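# Return fallen case upright to empty pallet spot

## Task

On the pallet near the +y end of the track, five closed cases stand lid up in two rows of three, leaving one spot open. The sixth case lies on its side on the floor beside the track, a few metres toward -y. Put it upright, taped lid facing up (side arrows pointing up), into the open spot, while the other five stay standing in their rows. If the spot cannot be reached, an upright case is still worth something: on the pallet is better than on the floor or table. Any case picked off the floor must finish lid up. At the end, release it and move the tools away; nothing may stay in place only because the robot holds it. cam_pallet_north views the -y end of the track and cam_pallet_south the +y end, with +y running roughly rightward in both pictures.

## Robot and tools

Robot: two arms, left_arm and right_arm, each on its own carriage on a single track running along y at x = 0. left_rail carries left_arm and covers the +y half (position_m 0.6 to 3 m); right_rail carries right_arm on the -y half (position_m -3 to -0.6 m). An arm's base sits at x = 0, y = its carriage's position_m, z = 0.04 m, facing +x. Each arm ends in a vacuum tool with four cups in two channels, a and b.

Scene frame (used in all reported poses): fixed to the table, z = 0 at the table top, +z up, +x the direction the arms face, +y to their left, y = 0 at the track's middle. The table starts at x = 0.50 and only spans y -0.90 to 0.90; elsewhere the floor is at z = -0.53. The names left/right do not refer to image sides.

Tool execute_actions, argument actions: a list run in order. Each action may hold "rows", "steps", "until", and device keys left_rail / right_rail. An empty list just returns state and images.
- rows: up to 15 rows, each used for one control step of 1/30 s. Every row is one flat list of 16 numbers in [-1, 1] covering both arms: left dx, dy, dz, rx, ry, rz, suction_a, suction_b, then the same eight for the right arm. dx..rz are an offset (not a pose) from the cup point's measured pose at the start of the action, expressed in the cup point's own axes; each row is relative to that same start, not to the previous row. Scale: 1.0 = 0.6 m for dx/dy/dz and 180 degrees for rx/ry/rz, which form one rotation vector. suction values: above 0.01 means that channel is on, 0 off; they persist, so resend the current values for an arm you want unchanged.
- steps: 1 to 450 control steps, at least the number of rows, default 15. After the last row the arm keeps heading to the last target, so allow more steps for long moves.
- until: stops the action early when all conditions hold, e.g. {"right_rail": {"position_status": ["!=", "moving"]}}, or {"all": {"status": "ended"}} / {"any": {"status": "ended"}}. Numbers need a comparison (=, !=, <, <=, >, >=). It does not halt the arms.
- Rail commands: {"left_rail": {"position_m": p, "speed_m_s": v}} sets an absolute carriage position in metres and a top speed 0.01 to 1 m/s (default 1, kept until changed); {"stop": true} halts it. Rows never move a carriage, but a carriage move shifts its arm's tool by the same y. Send position_m, then wait with until position_status != moving before placing the tool. Any out-of-range value rejects the whole call.

Motion limits: each step, the commanded pose is clamped to 100 mm and 16 degrees from the measured one; position wins over orientation if both can't be met. Ramp offsets gradually (about 0.01 more per row, i.e. 6 mm per step) to avoid jerks that shake loads free. Joints are speed-limited, so after big moves the arm may still be short; send the remainder in a new action instead of counting on it to finish.

Result lines: per-arm end_effector_position (m), end_effector_quat_wxyz, velocities; Hand target (where the controller is steering); Joint positions/velocities (rail, then six joints); Wrist force/torque in the tool axes (offset up to ~10 N, saturates ~200 N, may say no reading); suction_measured_a/b (0 to 1) and part_present_a/b; rail position_m, position_status (moving, done, contact_stop, time_out, stopped, stopped_with_arm, stopped_for_other_arm) and position_answer (taken/not_taken). "pose unreachable" means the clearance check altered or blocked that arm's command. Reported cup positions can be off, more so at long reach.

Tool geometry: cups face along the cup point's +z. Cups at x = ±62 mm, y = -104.5 mm (channel a) and +104.5 mm (channel b); rims cover 227 x 312 mm; each cup 103 mm across. A seal needs both cups of a channel fully on a flat smooth area; edges, gaps or one bare cup give nothing. Cardboard leaks, so readings stay below the ~0.83 of an airtight face; pull is about 381 N per cup at 0.7. Reading settles in about 1.3 s. Cups compress up to ~21 mm. A suction cup sealed on the table pins the tool; switch that channel off.

Releasing: lower in tiny steps until contact, then in one action switch both channels off and back the tool straight away; cups release within ~0.3 s and spring outward.

Hazards: a contact force of 400 N on an arm or a joint torque at its limit (pan/lift 664, elbow 389, wrists 96.3 N m) stops that arm 10 s and skips the rest of the call. Never let arms or held objects collide or press on each other; for handovers set the case down, turn the giver off before the receiver on, and lift the giver clear. While part_present is 1 the controller assumes an 11.5 kg load. Do not knock anything out of the work area, drop, slam or shove cases, and watch for occasional disturbances of loose objects. stopped_for_other_arm: move the arms apart, wait 30 steps, resend.

zoom_image: camera (cam_high, cam_low, cam_pallet_north, cam_pallet_south, cam_left_wrist, cam_right_wrist) and region [x0, y0, x1, y1] in pixels from the top-left, at most 504 x 504. Full images are 896x504, wrist ones 616x616.

finished_scene: argument scene, the current scene number; call only after the case stands free and the tools are clear. It cannot be undone.

Each tool is called after ">>>" as name([rows], argument=value, ...), one row to a line, values as JSON.

## Session

>>> execute_actions(actions=[])

Scene clock: 0.00 s.
left_arm: end_effector_position=(+0.8499, +0.8023, +0.4415) suction_measured_a=0.00 part_present_a=0 suction_measured_b=0.00 part_present_b=0 end_effector_quat_wxyz=(+0.001, +0.000, +1.000, -0.001) end_effector_velocity=(-0.000, +0.000, +0.000) end_effector_angular_velocity=(+0.000, -0.000, +0.000) | right_arm: end_effector_position=(+0.8497, -2.2418, +0.4413) suction_measured_a=0.00 part_present_a=0 suction_measured_b=0.00 part_present_b=0 end_effector_quat_wxyz=(+0.001, -0.000, +1.000, -0.000) end_effector_velocity=(+0.000, -0.000, -0.000) end_effector_angular_velocity=(+0.000, +0.000, -0.000)
Joint positions: left_arm=[ 0.803 -0.24  -1.5    2.091 -2.165 -1.572  1.331] | right_arm=[-2.243 -0.238 -1.5    2.092 -2.165 -1.571  1.333]
Joint velocities: left_arm=[ 0.  0. -0.  0.  0.  0. -0.] | right_arm=[ 0. -0.  0. -0.  0.  0. -0.]
Wrist force (N, on the end effector, along its own x y z axes, offset not removed): no reading
Wrist torque (N m, same axes, about the end effector's origin, offset not removed): no reading
Hand target (left_arm): +0.850, +0.802, +0.442; +0.001, +0.000, +1.000, -0.001
Hand target (right_arm): +0.850, -2.242, +0.441; +0.001, -0.000, +1.000, -0.000
left_rail: position_m=0.803 position_m_goal=0.803 speed_m_s=1.00 position_status=done position_answer=taken refusals=0
right_rail: position_m=-2.243 position_m_goal=-2.243 speed_m_s=1.00 position_status=done position_answer=taken refusals=0

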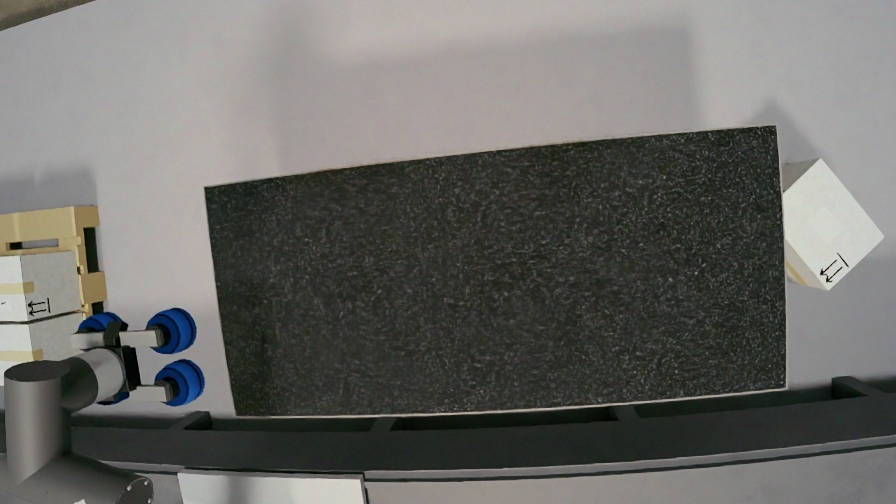

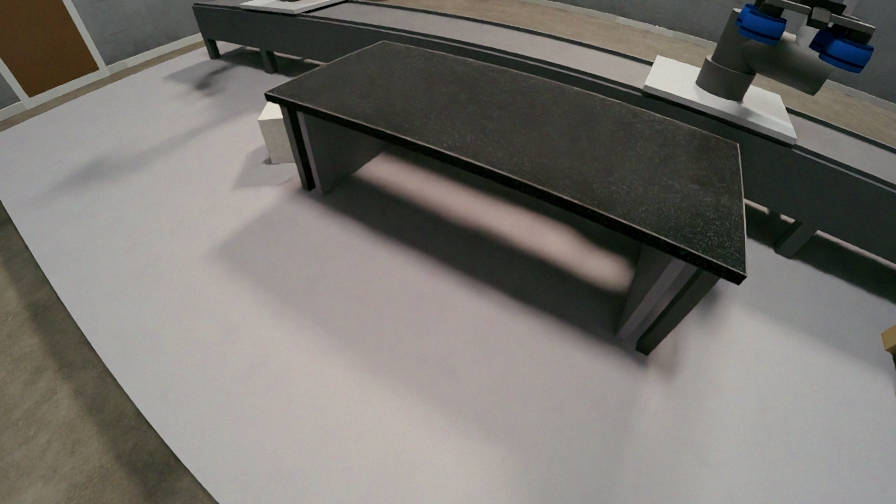

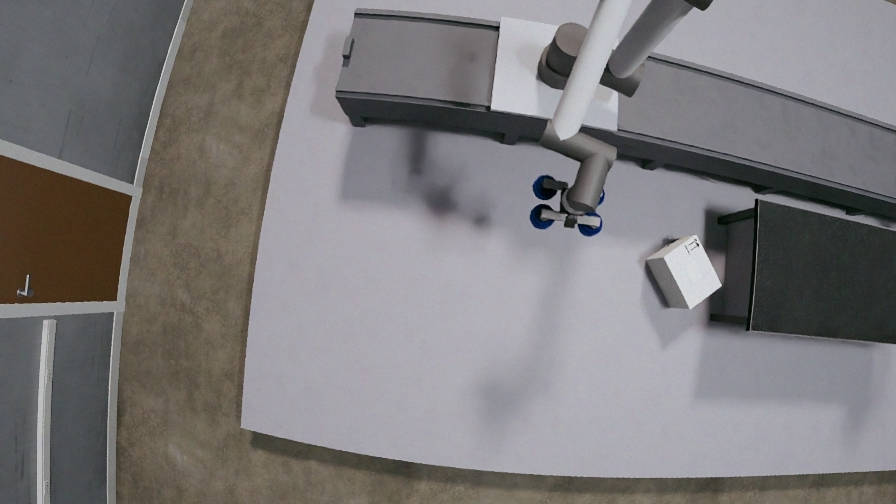

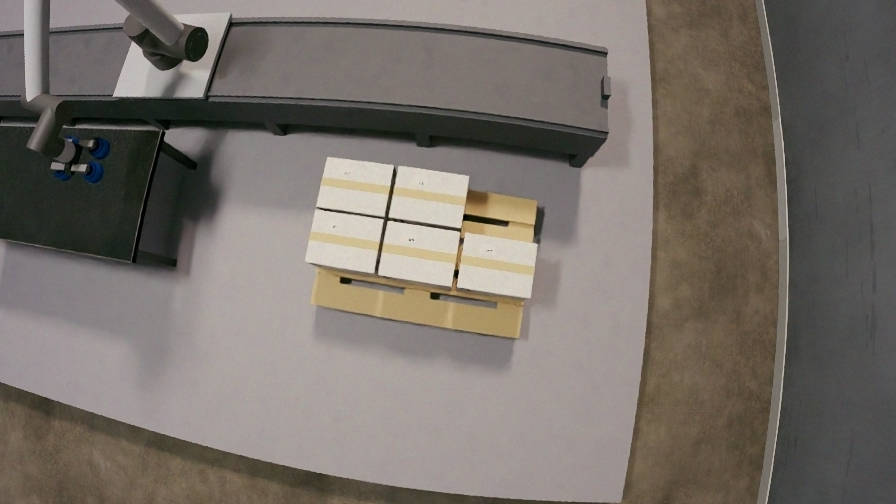

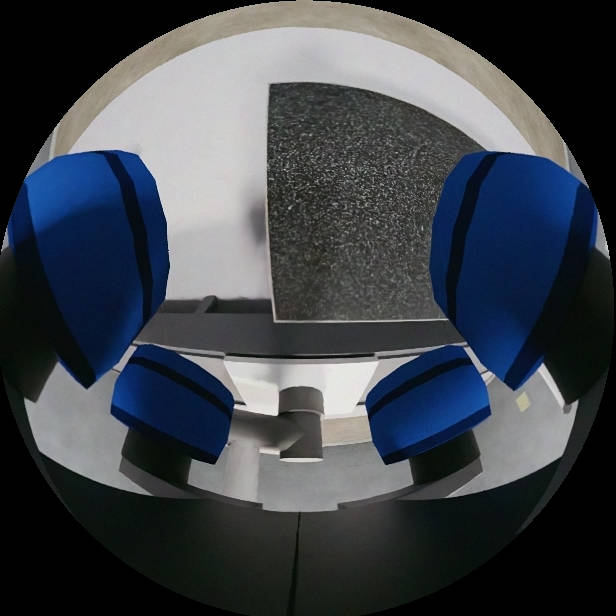

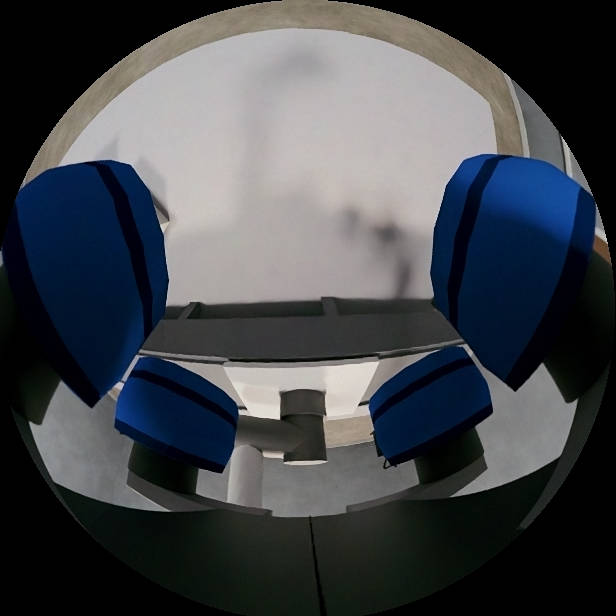

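>>> execute_actions([
  {"right_rail":{"position_m":-1.3},"rows":[[0,0,0,0,0,0,0,0,0,0,0.6,0,0,0,0,0]],"steps":100,"until":{"all":{"status":"ended"}}},
  {"steps":30},
])

Scene clock: 6.73 s.
left_arm: end_effector_position=(+0.8499, +0.8023, +0.4415) suction_measured_a=0.00 part_present_a=0 suction_measured_b=0.00 part_present_b=0 end_effector_quat_wxyz=(+0.001, +0.000, +1.000, -0.001) end_effector_velocity=(+0.000, -0.000, -0.000) end_effector_angular_velocity=(+0.000, +0.000, -0.000) | right_arm: end_effector_position=(+0.8503, -1.2991, +0.0814) suction_measured_a=0.00 part_present_a=0 suction_measured_b=0.00 part_present_b=0 end_effector_quat_wxyz=(+0.001, -0.000, +1.000, -0.000) end_effector_velocity=(+0.000, -0.000, -0.000) end_effector_angular_velocity=(+0.000, +0.000, -0.000)
Joint positions: left_arm=[ 0.803 -0.24  -1.5    2.091 -2.165 -1.572  1.331] | right_arm=[-1.3   -0.238 -1.099  2.283 -2.757 -1.571  1.333]
Joint velocities: left_arm=[ 0.  0.  0. -0.  0. -0.  0.] | right_arm=[ 0. -0.  0. -0.  0. -0. -0.]
Wrist force (N, on the end effector, along its own x y z axes, offset not removed): left_arm=[4.7 0.5 0.3] | right_arm=[-6.7 -10.4 -3.2]
Wrist torque (N m, same axes, about the end effector's origin, offset not removed): left_arm=[-0.35 -0.69 -0.04] | right_arm=[-1.49 0.56 -0.19]
Hand target (left_arm): +0.850, +0.802, +0.442; +0.001, +0.000, +1.000, -0.001
Hand target (right_arm): +0.850, -1.299, +0.081; +0.001, -0.000, +1.000, -0.000
Off the commanded pose (left_arm): 0.000 m, 0 deg.
Off the commanded pose (right_arm): 0.000 m, 0 deg.
left_rail: position_m=0.803 position_m_goal=0.803 speed_m_s=1.00 position_status=done position_answer=taken refusals=0
right_rail: position_m=-1.300 position_m_goal=-1.300 speed_m_s=1.00 position_status=done position_answer=taken refusals=0

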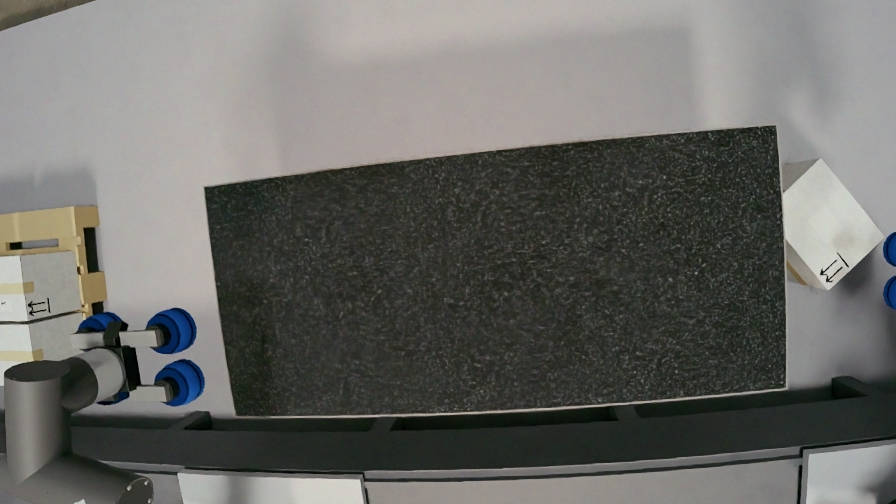

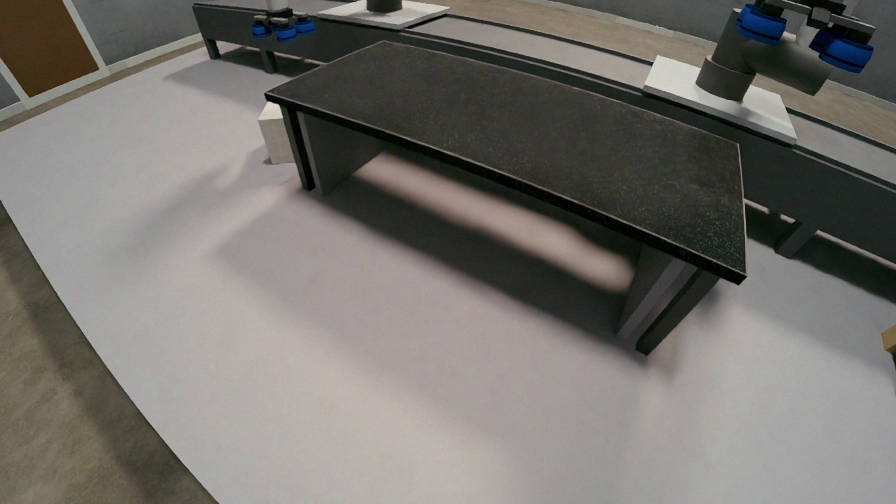

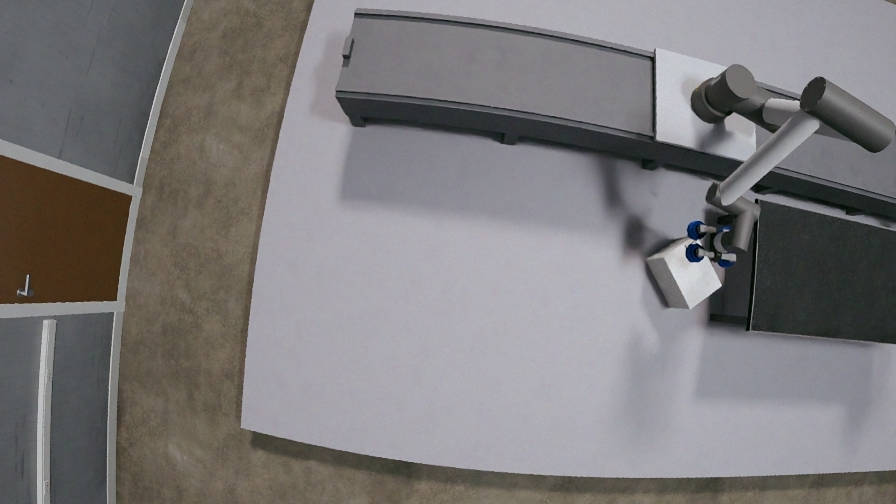

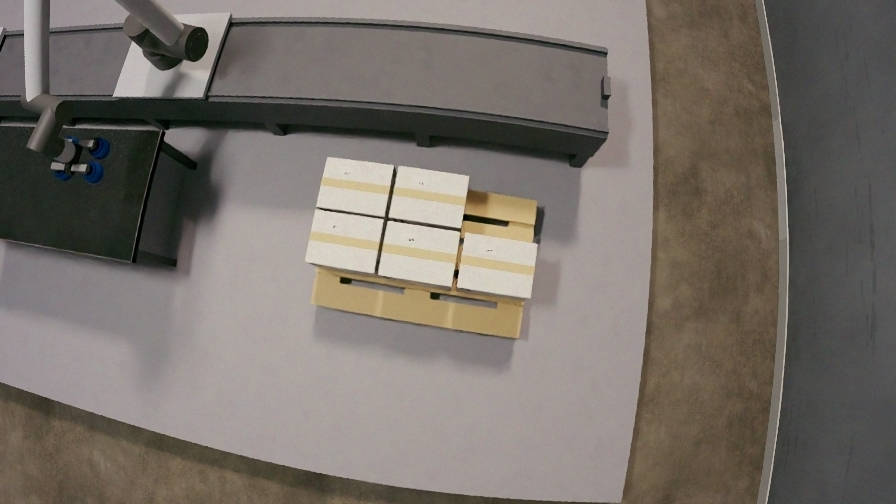

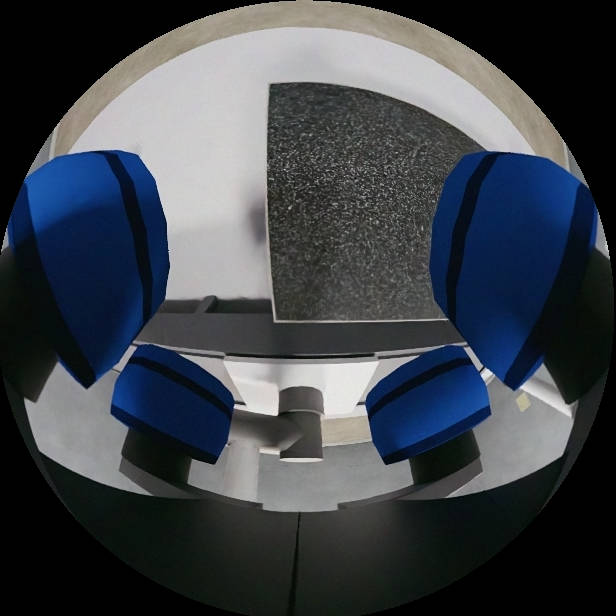

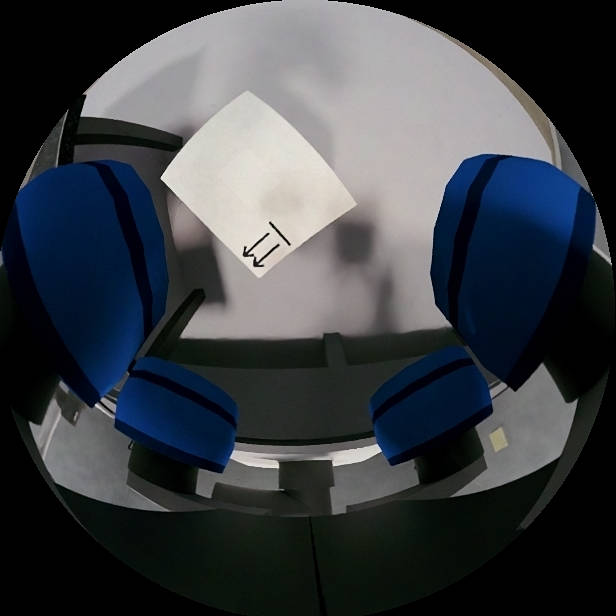

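>>> execute_actions([
  {"rows":[[0,0,0,0,0,0,0,0,-0.2,0.2,0.1,0,0,0.3,0,0]],"steps":80},
  {"rows":[[0,0,0,0,0,0,0,0,0,0,0.27,0,0,0,0,0]],"steps":50},
])

Scene clock: 24.50 s.
left_arm: end_effector_position=(+0.8499, +0.8023, +0.4415) suction_measured_a=0.00 part_present_a=0 suction_measured_b=0.00 part_present_b=0 end_effector_quat_wxyz=(+0.001, +0.000, +1.000, -0.001) end_effector_velocity=(-0.000, +0.000, +0.000) end_effector_angular_velocity=(-0.000, -0.000, +0.000) | right_arm: end_effector_position=(+0.9706, -1.1792, -0.1404) suction_measured_a=0.00 part_present_a=0 suction_measured_b=0.00 part_present_b=0 end_effector_quat_wxyz=(+0.001, +0.454, +0.891, +0.000) end_effector_velocity=(-0.000, +0.000, -0.000) end_effector_angular_velocity=(+0.000, +0.000, +0.000)
Joint positions: left_arm=[ 0.803 -0.24  -1.5    2.091 -2.165 -1.572  1.331] | right_arm=[-1.3   -0.083 -0.741  2.088 -2.92  -1.571  2.43 ]
Joint velocities: left_arm=[ 0.  0. -0.  0. -0. -0.  0.] | right_arm=[ 0.  0.  0. -0. -0. -0.  0.]
Wrist force (N, on the end effector, along its own x y z axes, offset not removed): left_arm=[3.7 -0.8 -1.0] | right_arm=[-6.9 -4.4 2.0]
Wrist torque (N m, same axes, about the end effector's origin, offset not removed): left_arm=[-0.55 -0.57 -0.12] | right_arm=[-0.59 0.69 -0.42]
Hand target (left_arm): +0.850, +0.802, +0.442; +0.001, +0.000, +1.000, -0.001
Hand target (right_arm): +0.971, -1.179, -0.140; +0.001, +0.454, +0.891, +0.000
Off the commanded pose (left_arm): 0.000 m, 0 deg.
Off the commanded pose (right_arm): 0.000 m, 0 deg.
left_rail: position_m=0.803 position_m_goal=0.803 speed_m_s=1.00 position_status=done position_answer=taken refusals=0
right_rail: position_m=-1.300 position_m_goal=-1.300 speed_m_s=1.00 position_status=done position_answer=taken refusals=0

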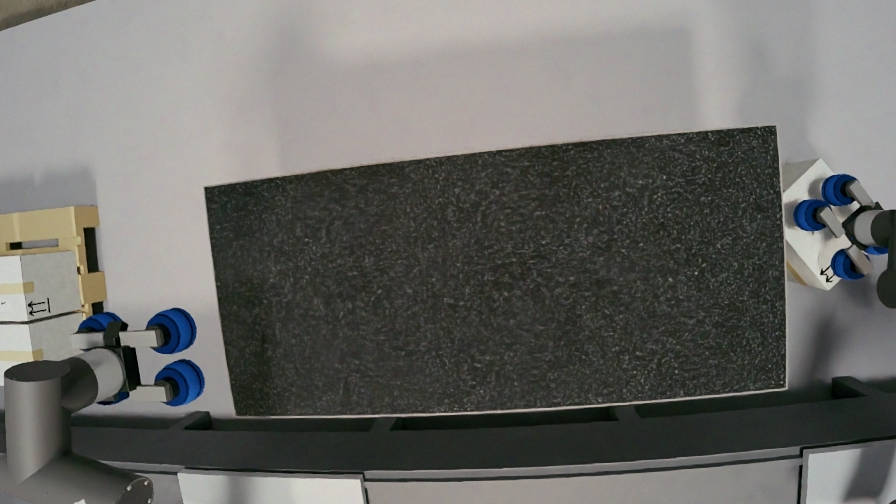

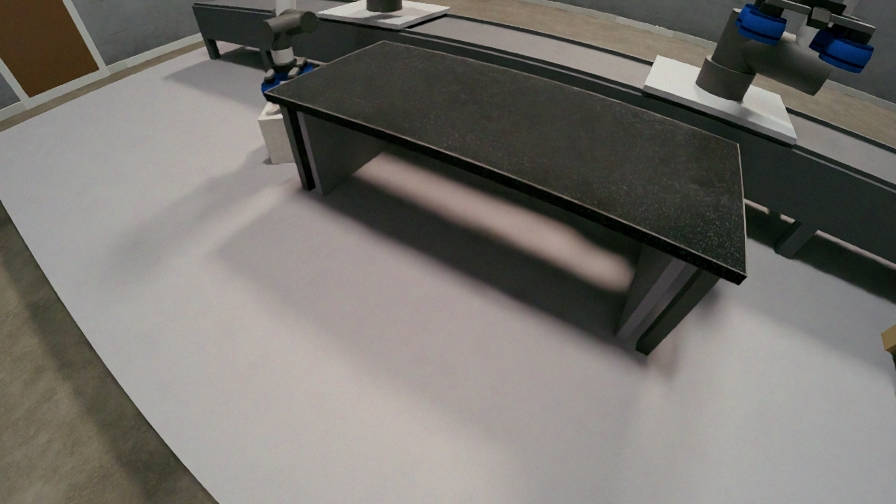

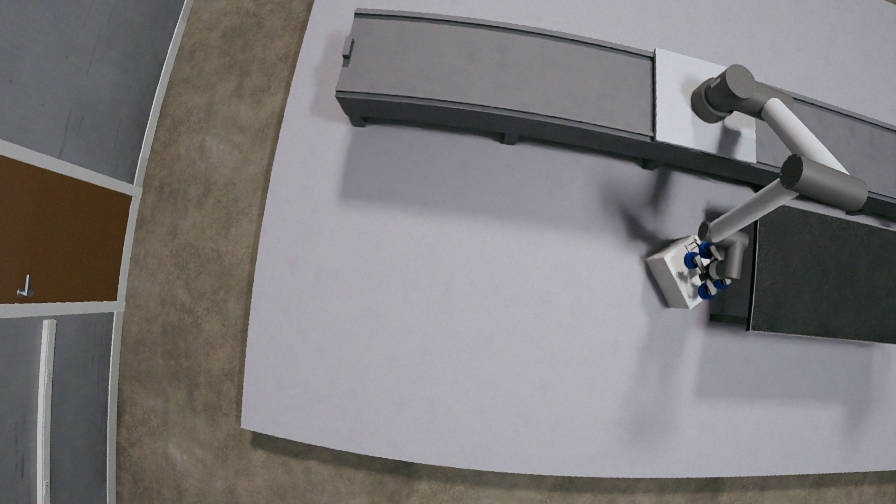

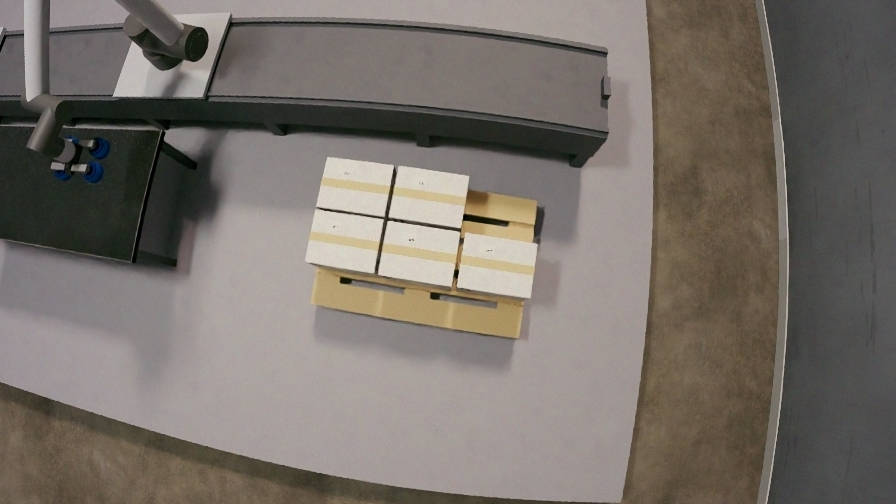

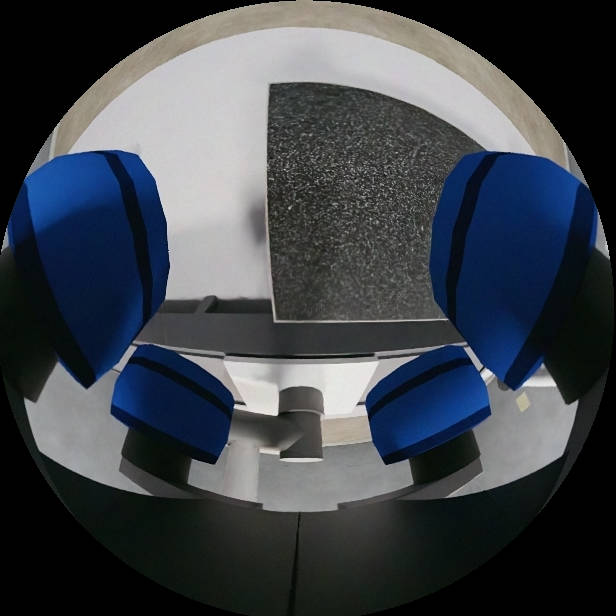

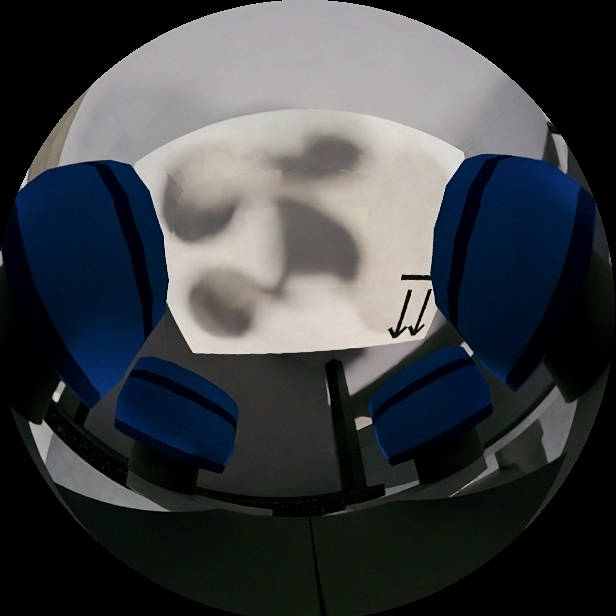

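>>> execute_actions([
  {"rows":[[0,0,0,0,0,0,0,0,0,-0.013,0.15,0,0,0,0,0]],"steps":35},
  {"rows":[[0,0,0,0,0,0,0,0,0,0,0.02,0,0,0,1,1],[0,0,0,0,0,0,0,0,0,0,0.045,0,0,0,1,1]],"steps":60},
])

Scene clock: 31.43 s.
left_arm: end_effector_position=(+0.8499, +0.8023, +0.4415) suction_measured_a=0.00 part_present_a=0 suction_measured_b=0.00 part_present_b=0 end_effector_quat_wxyz=(+0.001, +0.000, +1.000, -0.001) end_effector_velocity=(+0.000, -0.000, -0.000) end_effector_angular_velocity=(+0.000, +0.000, -0.000) | right_arm: end_effector_position=(+0.9645, -1.1838, -0.2574) suction_measured_a=0.94 part_present_a=1 suction_measured_b=0.94 part_present_b=1 end_effector_quat_wxyz=(+0.001, +0.454, +0.891, +0.000) end_effector_velocity=(-0.000, +0.000, -0.000) end_effector_angular_velocity=(+0.000, +0.000, +0.000)
Joint positions: left_arm=[ 0.803 -0.24  -1.5    2.091 -2.165 -1.572  1.331] | right_arm=[-1.3   -0.088 -0.59   2.058 -3.042 -1.571  2.425]
Joint velocities: left_arm=[ 0. -0.  0. -0.  0. -0. -0.] | right_arm=[ 0.  0.  0. -0. -0.  0.  0.]
Wrist force (N, on the end effector, along its own x y z axes, offset not removed): left_arm=[1.8 -2.4 -3.0] | right_arm=[-4.9 -9.5 -36.6]
Wrist torque (N m, same axes, about the end effector's origin, offset not removed): left_arm=[-0.76 -0.32 -0.02] | right_arm=[-2.85 2.54 -0.27]
Hand target (left_arm): +0.850, +0.802, +0.442; +0.001, +0.000, +1.000, -0.001
Hand target (right_arm): +0.964, -1.184, -0.257; +0.001, +0.454, +0.891, +0.000
Off the commanded pose (left_arm): 0.000 m, 0 deg.
Off the commanded pose (right_arm): 0.000 m, 0 deg.
left_rail: position_m=0.803 position_m_goal=0.803 speed_m_s=1.00 position_status=done position_answer=taken refusals=0
right_rail: position_m=-1.300 position_m_goal=-1.300 speed_m_s=1.00 position_status=done position_answer=taken refusals=0

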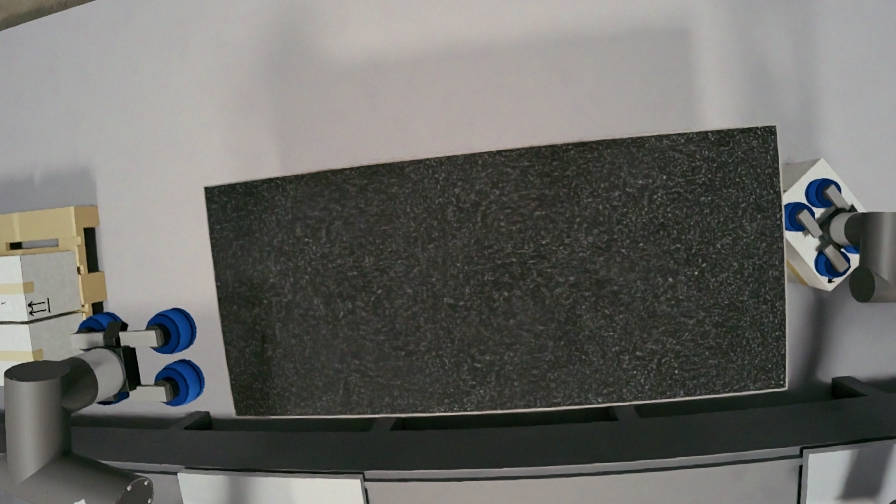

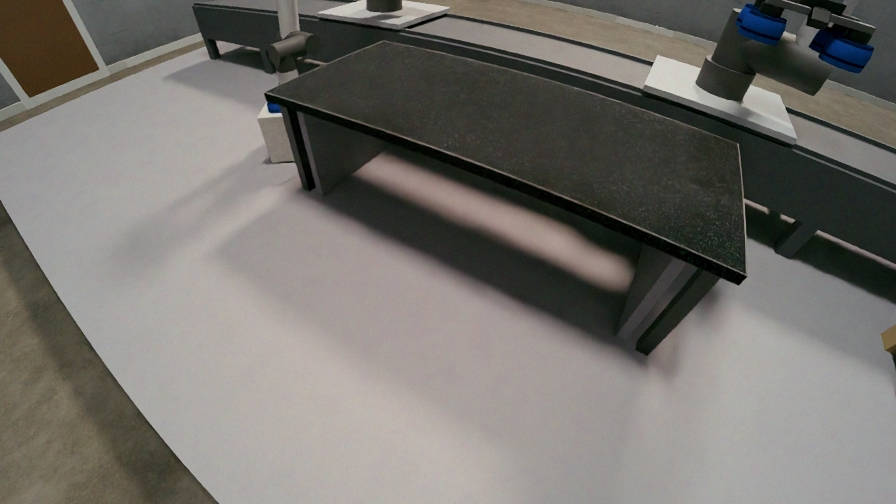

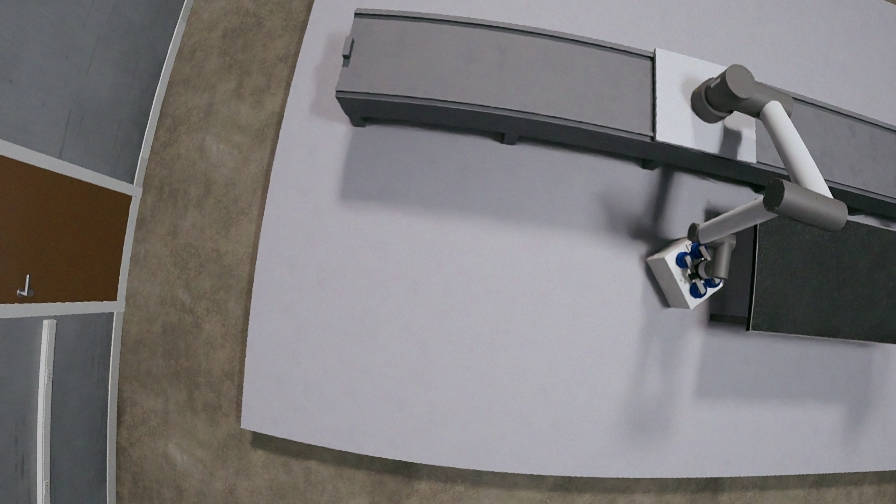

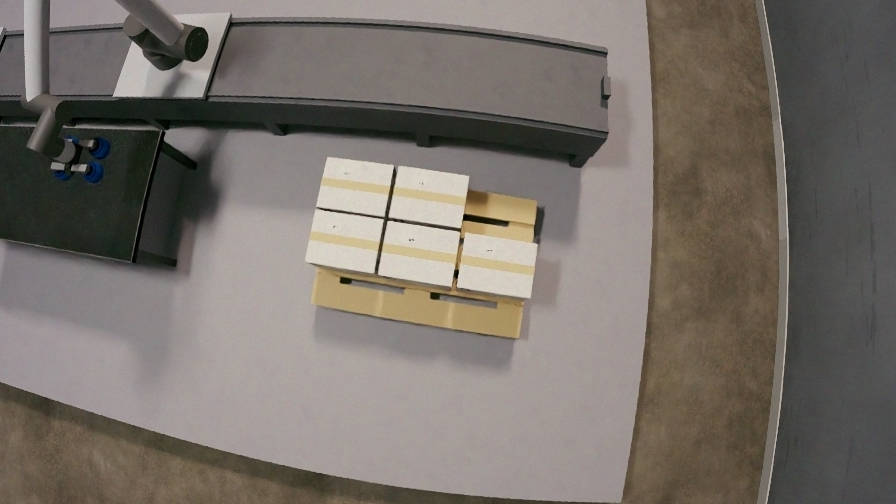

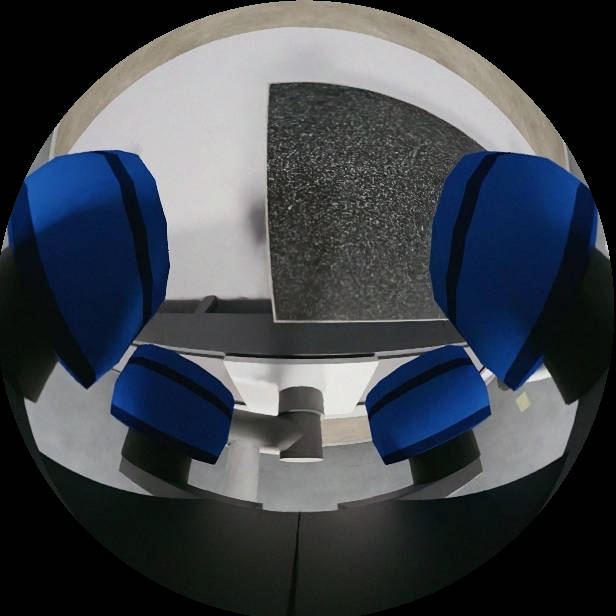

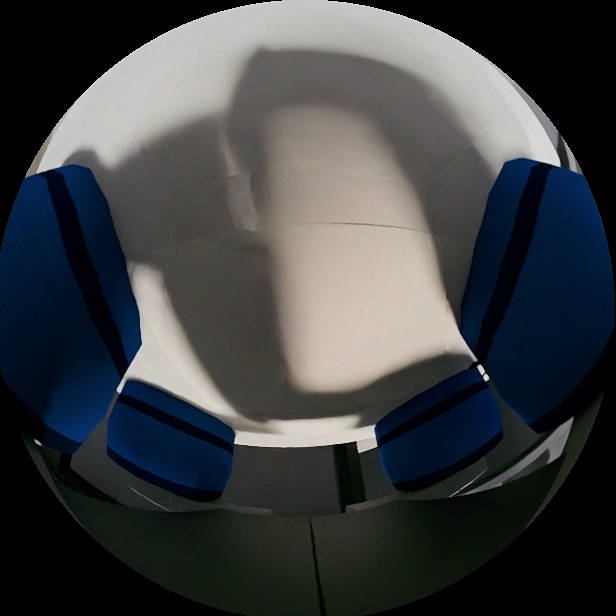

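>>> execute_actions([
  {"rows":[[0,0,0,0,0,0,0,0,0,0,-0.02,0,0,0,1,1],[0,0,0,0,0,0,0,0,0,0,-0.05,0,0,0,1,1],[0,0,0,0,0,0,0,0,-0.05,0,-0.07,0,0,0,1,1],[0,0,0,0,0,0,0,0,-0.12,0,-0.08,0,0,0,1,1],[0,0,0,0,0,0,0,0,-0.2,0,-0.1,0,0,0,1,1]],"steps":40},
  {"rows":[[0,0,0,0,0,0,0,0,0,0,-0.1,0,0,0,1,1],[0,0,0,0,0,0,0,0,0,0,-0.3,0,0,0,1,1],[0,0,0,0,0,0,0,0,0,0,-1,0,0,0,1,1]],"steps":90},
  {"rows":[[0,0,0,0,0,0,0,0,0,0,-0.15,0,0,0.7,1,1]],"steps":120},
  {"rows":[[0,0,0,0,0,0,0,0,-0.15,0,0,0,0,0,1,1],[0,0,0,0,0,0,0,0,-0.4,0,0,0,0,0,1,1]],"steps":50},
  {"rows":[[0,0,0,0,0,0,0,0,0,0,0,0,0.1,0,1,1],[0,0,0,0,0,0,0,0,0,0,0,0,0.2,0,1,1],[0,0,0,0,0,0,0,0,-0.2,0,0,0,0.5,0,1,1]],"steps":150},
])

Scene clock: 54.03 s.
left_arm: end_effector_position=(+0.8499, +0.8023, +0.4415) suction_measured_a=0.00 part_present_a=0 suction_measured_b=0.00 part_present_b=0 end_effector_quat_wxyz=(+0.001, +0.000, +1.000, -0.001) end_effector_velocity=(-0.000, +0.000, +0.000) end_effector_angular_velocity=(-0.000, -0.000, +0.000) | right_arm: end_effector_position=(+0.6745, -1.2807, +0.4934) suction_measured_a=0.94 part_present_a=1 suction_measured_b=0.94 part_present_b=1 end_effector_quat_wxyz=(-0.000, +0.713, +0.000, +0.701) end_effector_velocity=(-0.000, +0.000, -0.000) end_effector_angular_velocity=(+0.000, +0.000, +0.000)
Joint positions: left_arm=[ 0.803 -0.24  -1.5    2.091 -2.165 -1.572  1.331] | right_arm=[-1.3   -0.497 -1.163  2.754 -4.713 -1.073  4.703]
Joint velocities: left_arm=[ 0.  0. -0.  0. -0.  0. -0.] | right_arm=[ 0. -0.  0.  0. -0.  0.  0.]
Wrist force (N, on the end effector, along its own x y z axes, offset not removed): left_arm=[1.4 -3.3 1.0] | right_arm=[32.4 -6.6 -0.5]
Wrist torque (N m, same axes, about the end effector's origin, offset not removed): left_arm=[-0.74 -0.31 -0.15] | right_arm=[-1.01 6.10 -1.75]
Hand target (left_arm): +0.850, +0.802, +0.442; +0.001, +0.000, +1.000, -0.001
Hand target (right_arm): +0.675, -1.281, +0.493; -0.000, +0.713, +0.000, +0.701
Off the commanded pose (left_arm): 0.000 m, 0 deg.
Off the commanded pose (right_arm): 0.002 m, 1 deg.
left_rail: position_m=0.803 position_m_goal=0.803 speed_m_s=1.00 position_status=done position_answer=taken refusals=0
right_rail: position_m=-1.300 position_m_goal=-1.300 speed_m_s=1.00 position_status=done position_answer=taken refusals=0
joint sent to its limit (right arm) — the command would take joint 5 (wrist 1) past its lower limit, so that joint was sent only as far as its limit.

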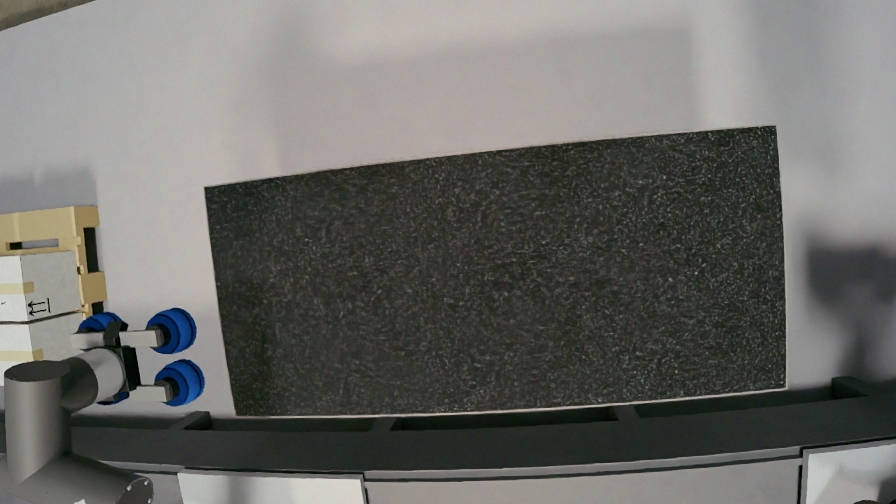

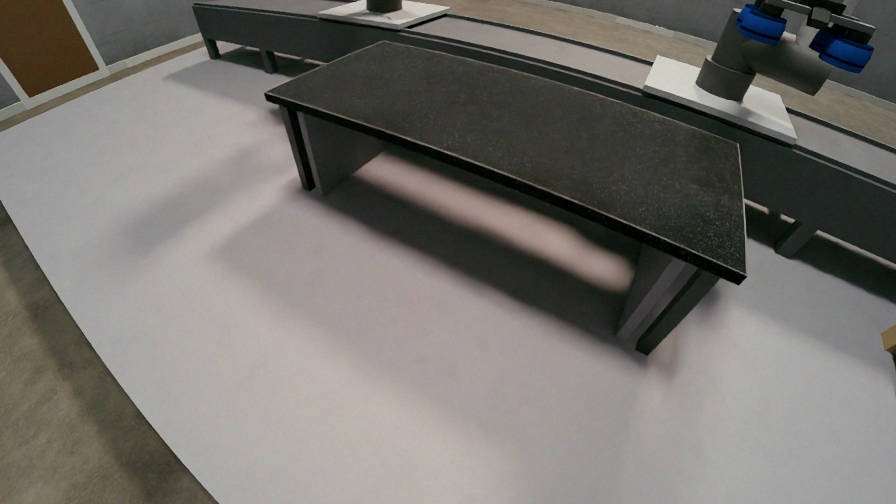

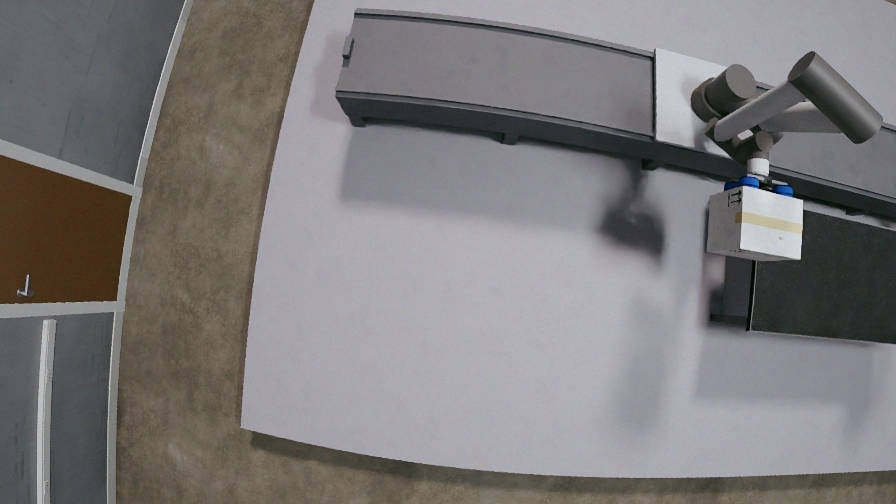

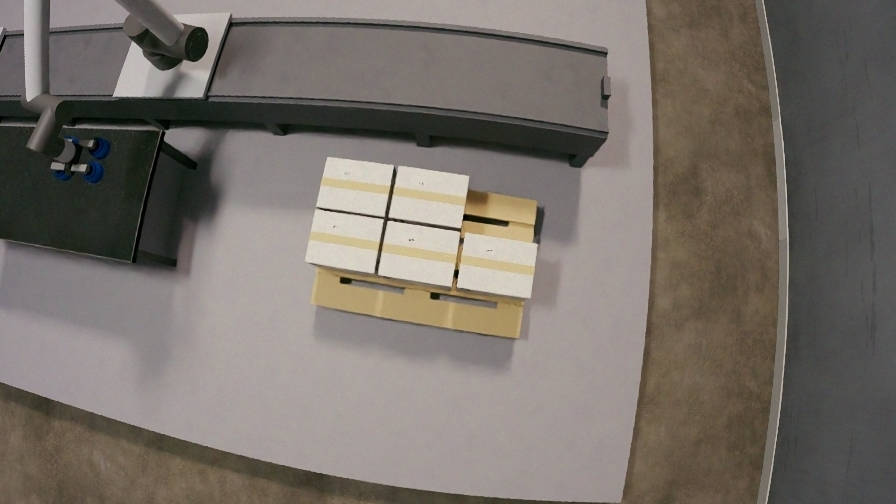

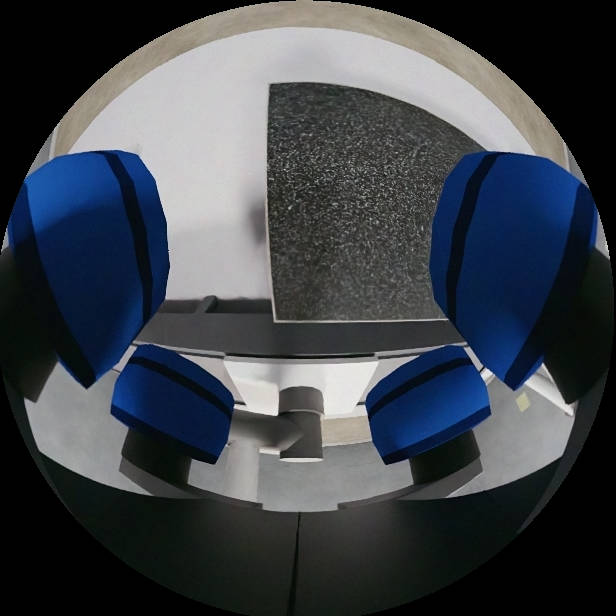

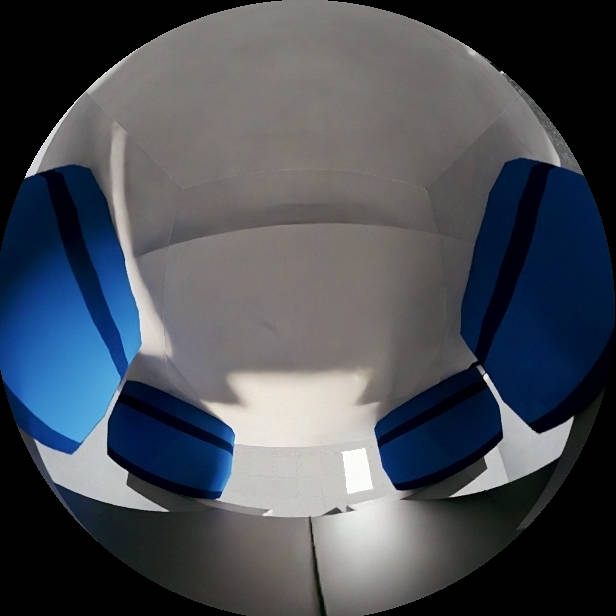

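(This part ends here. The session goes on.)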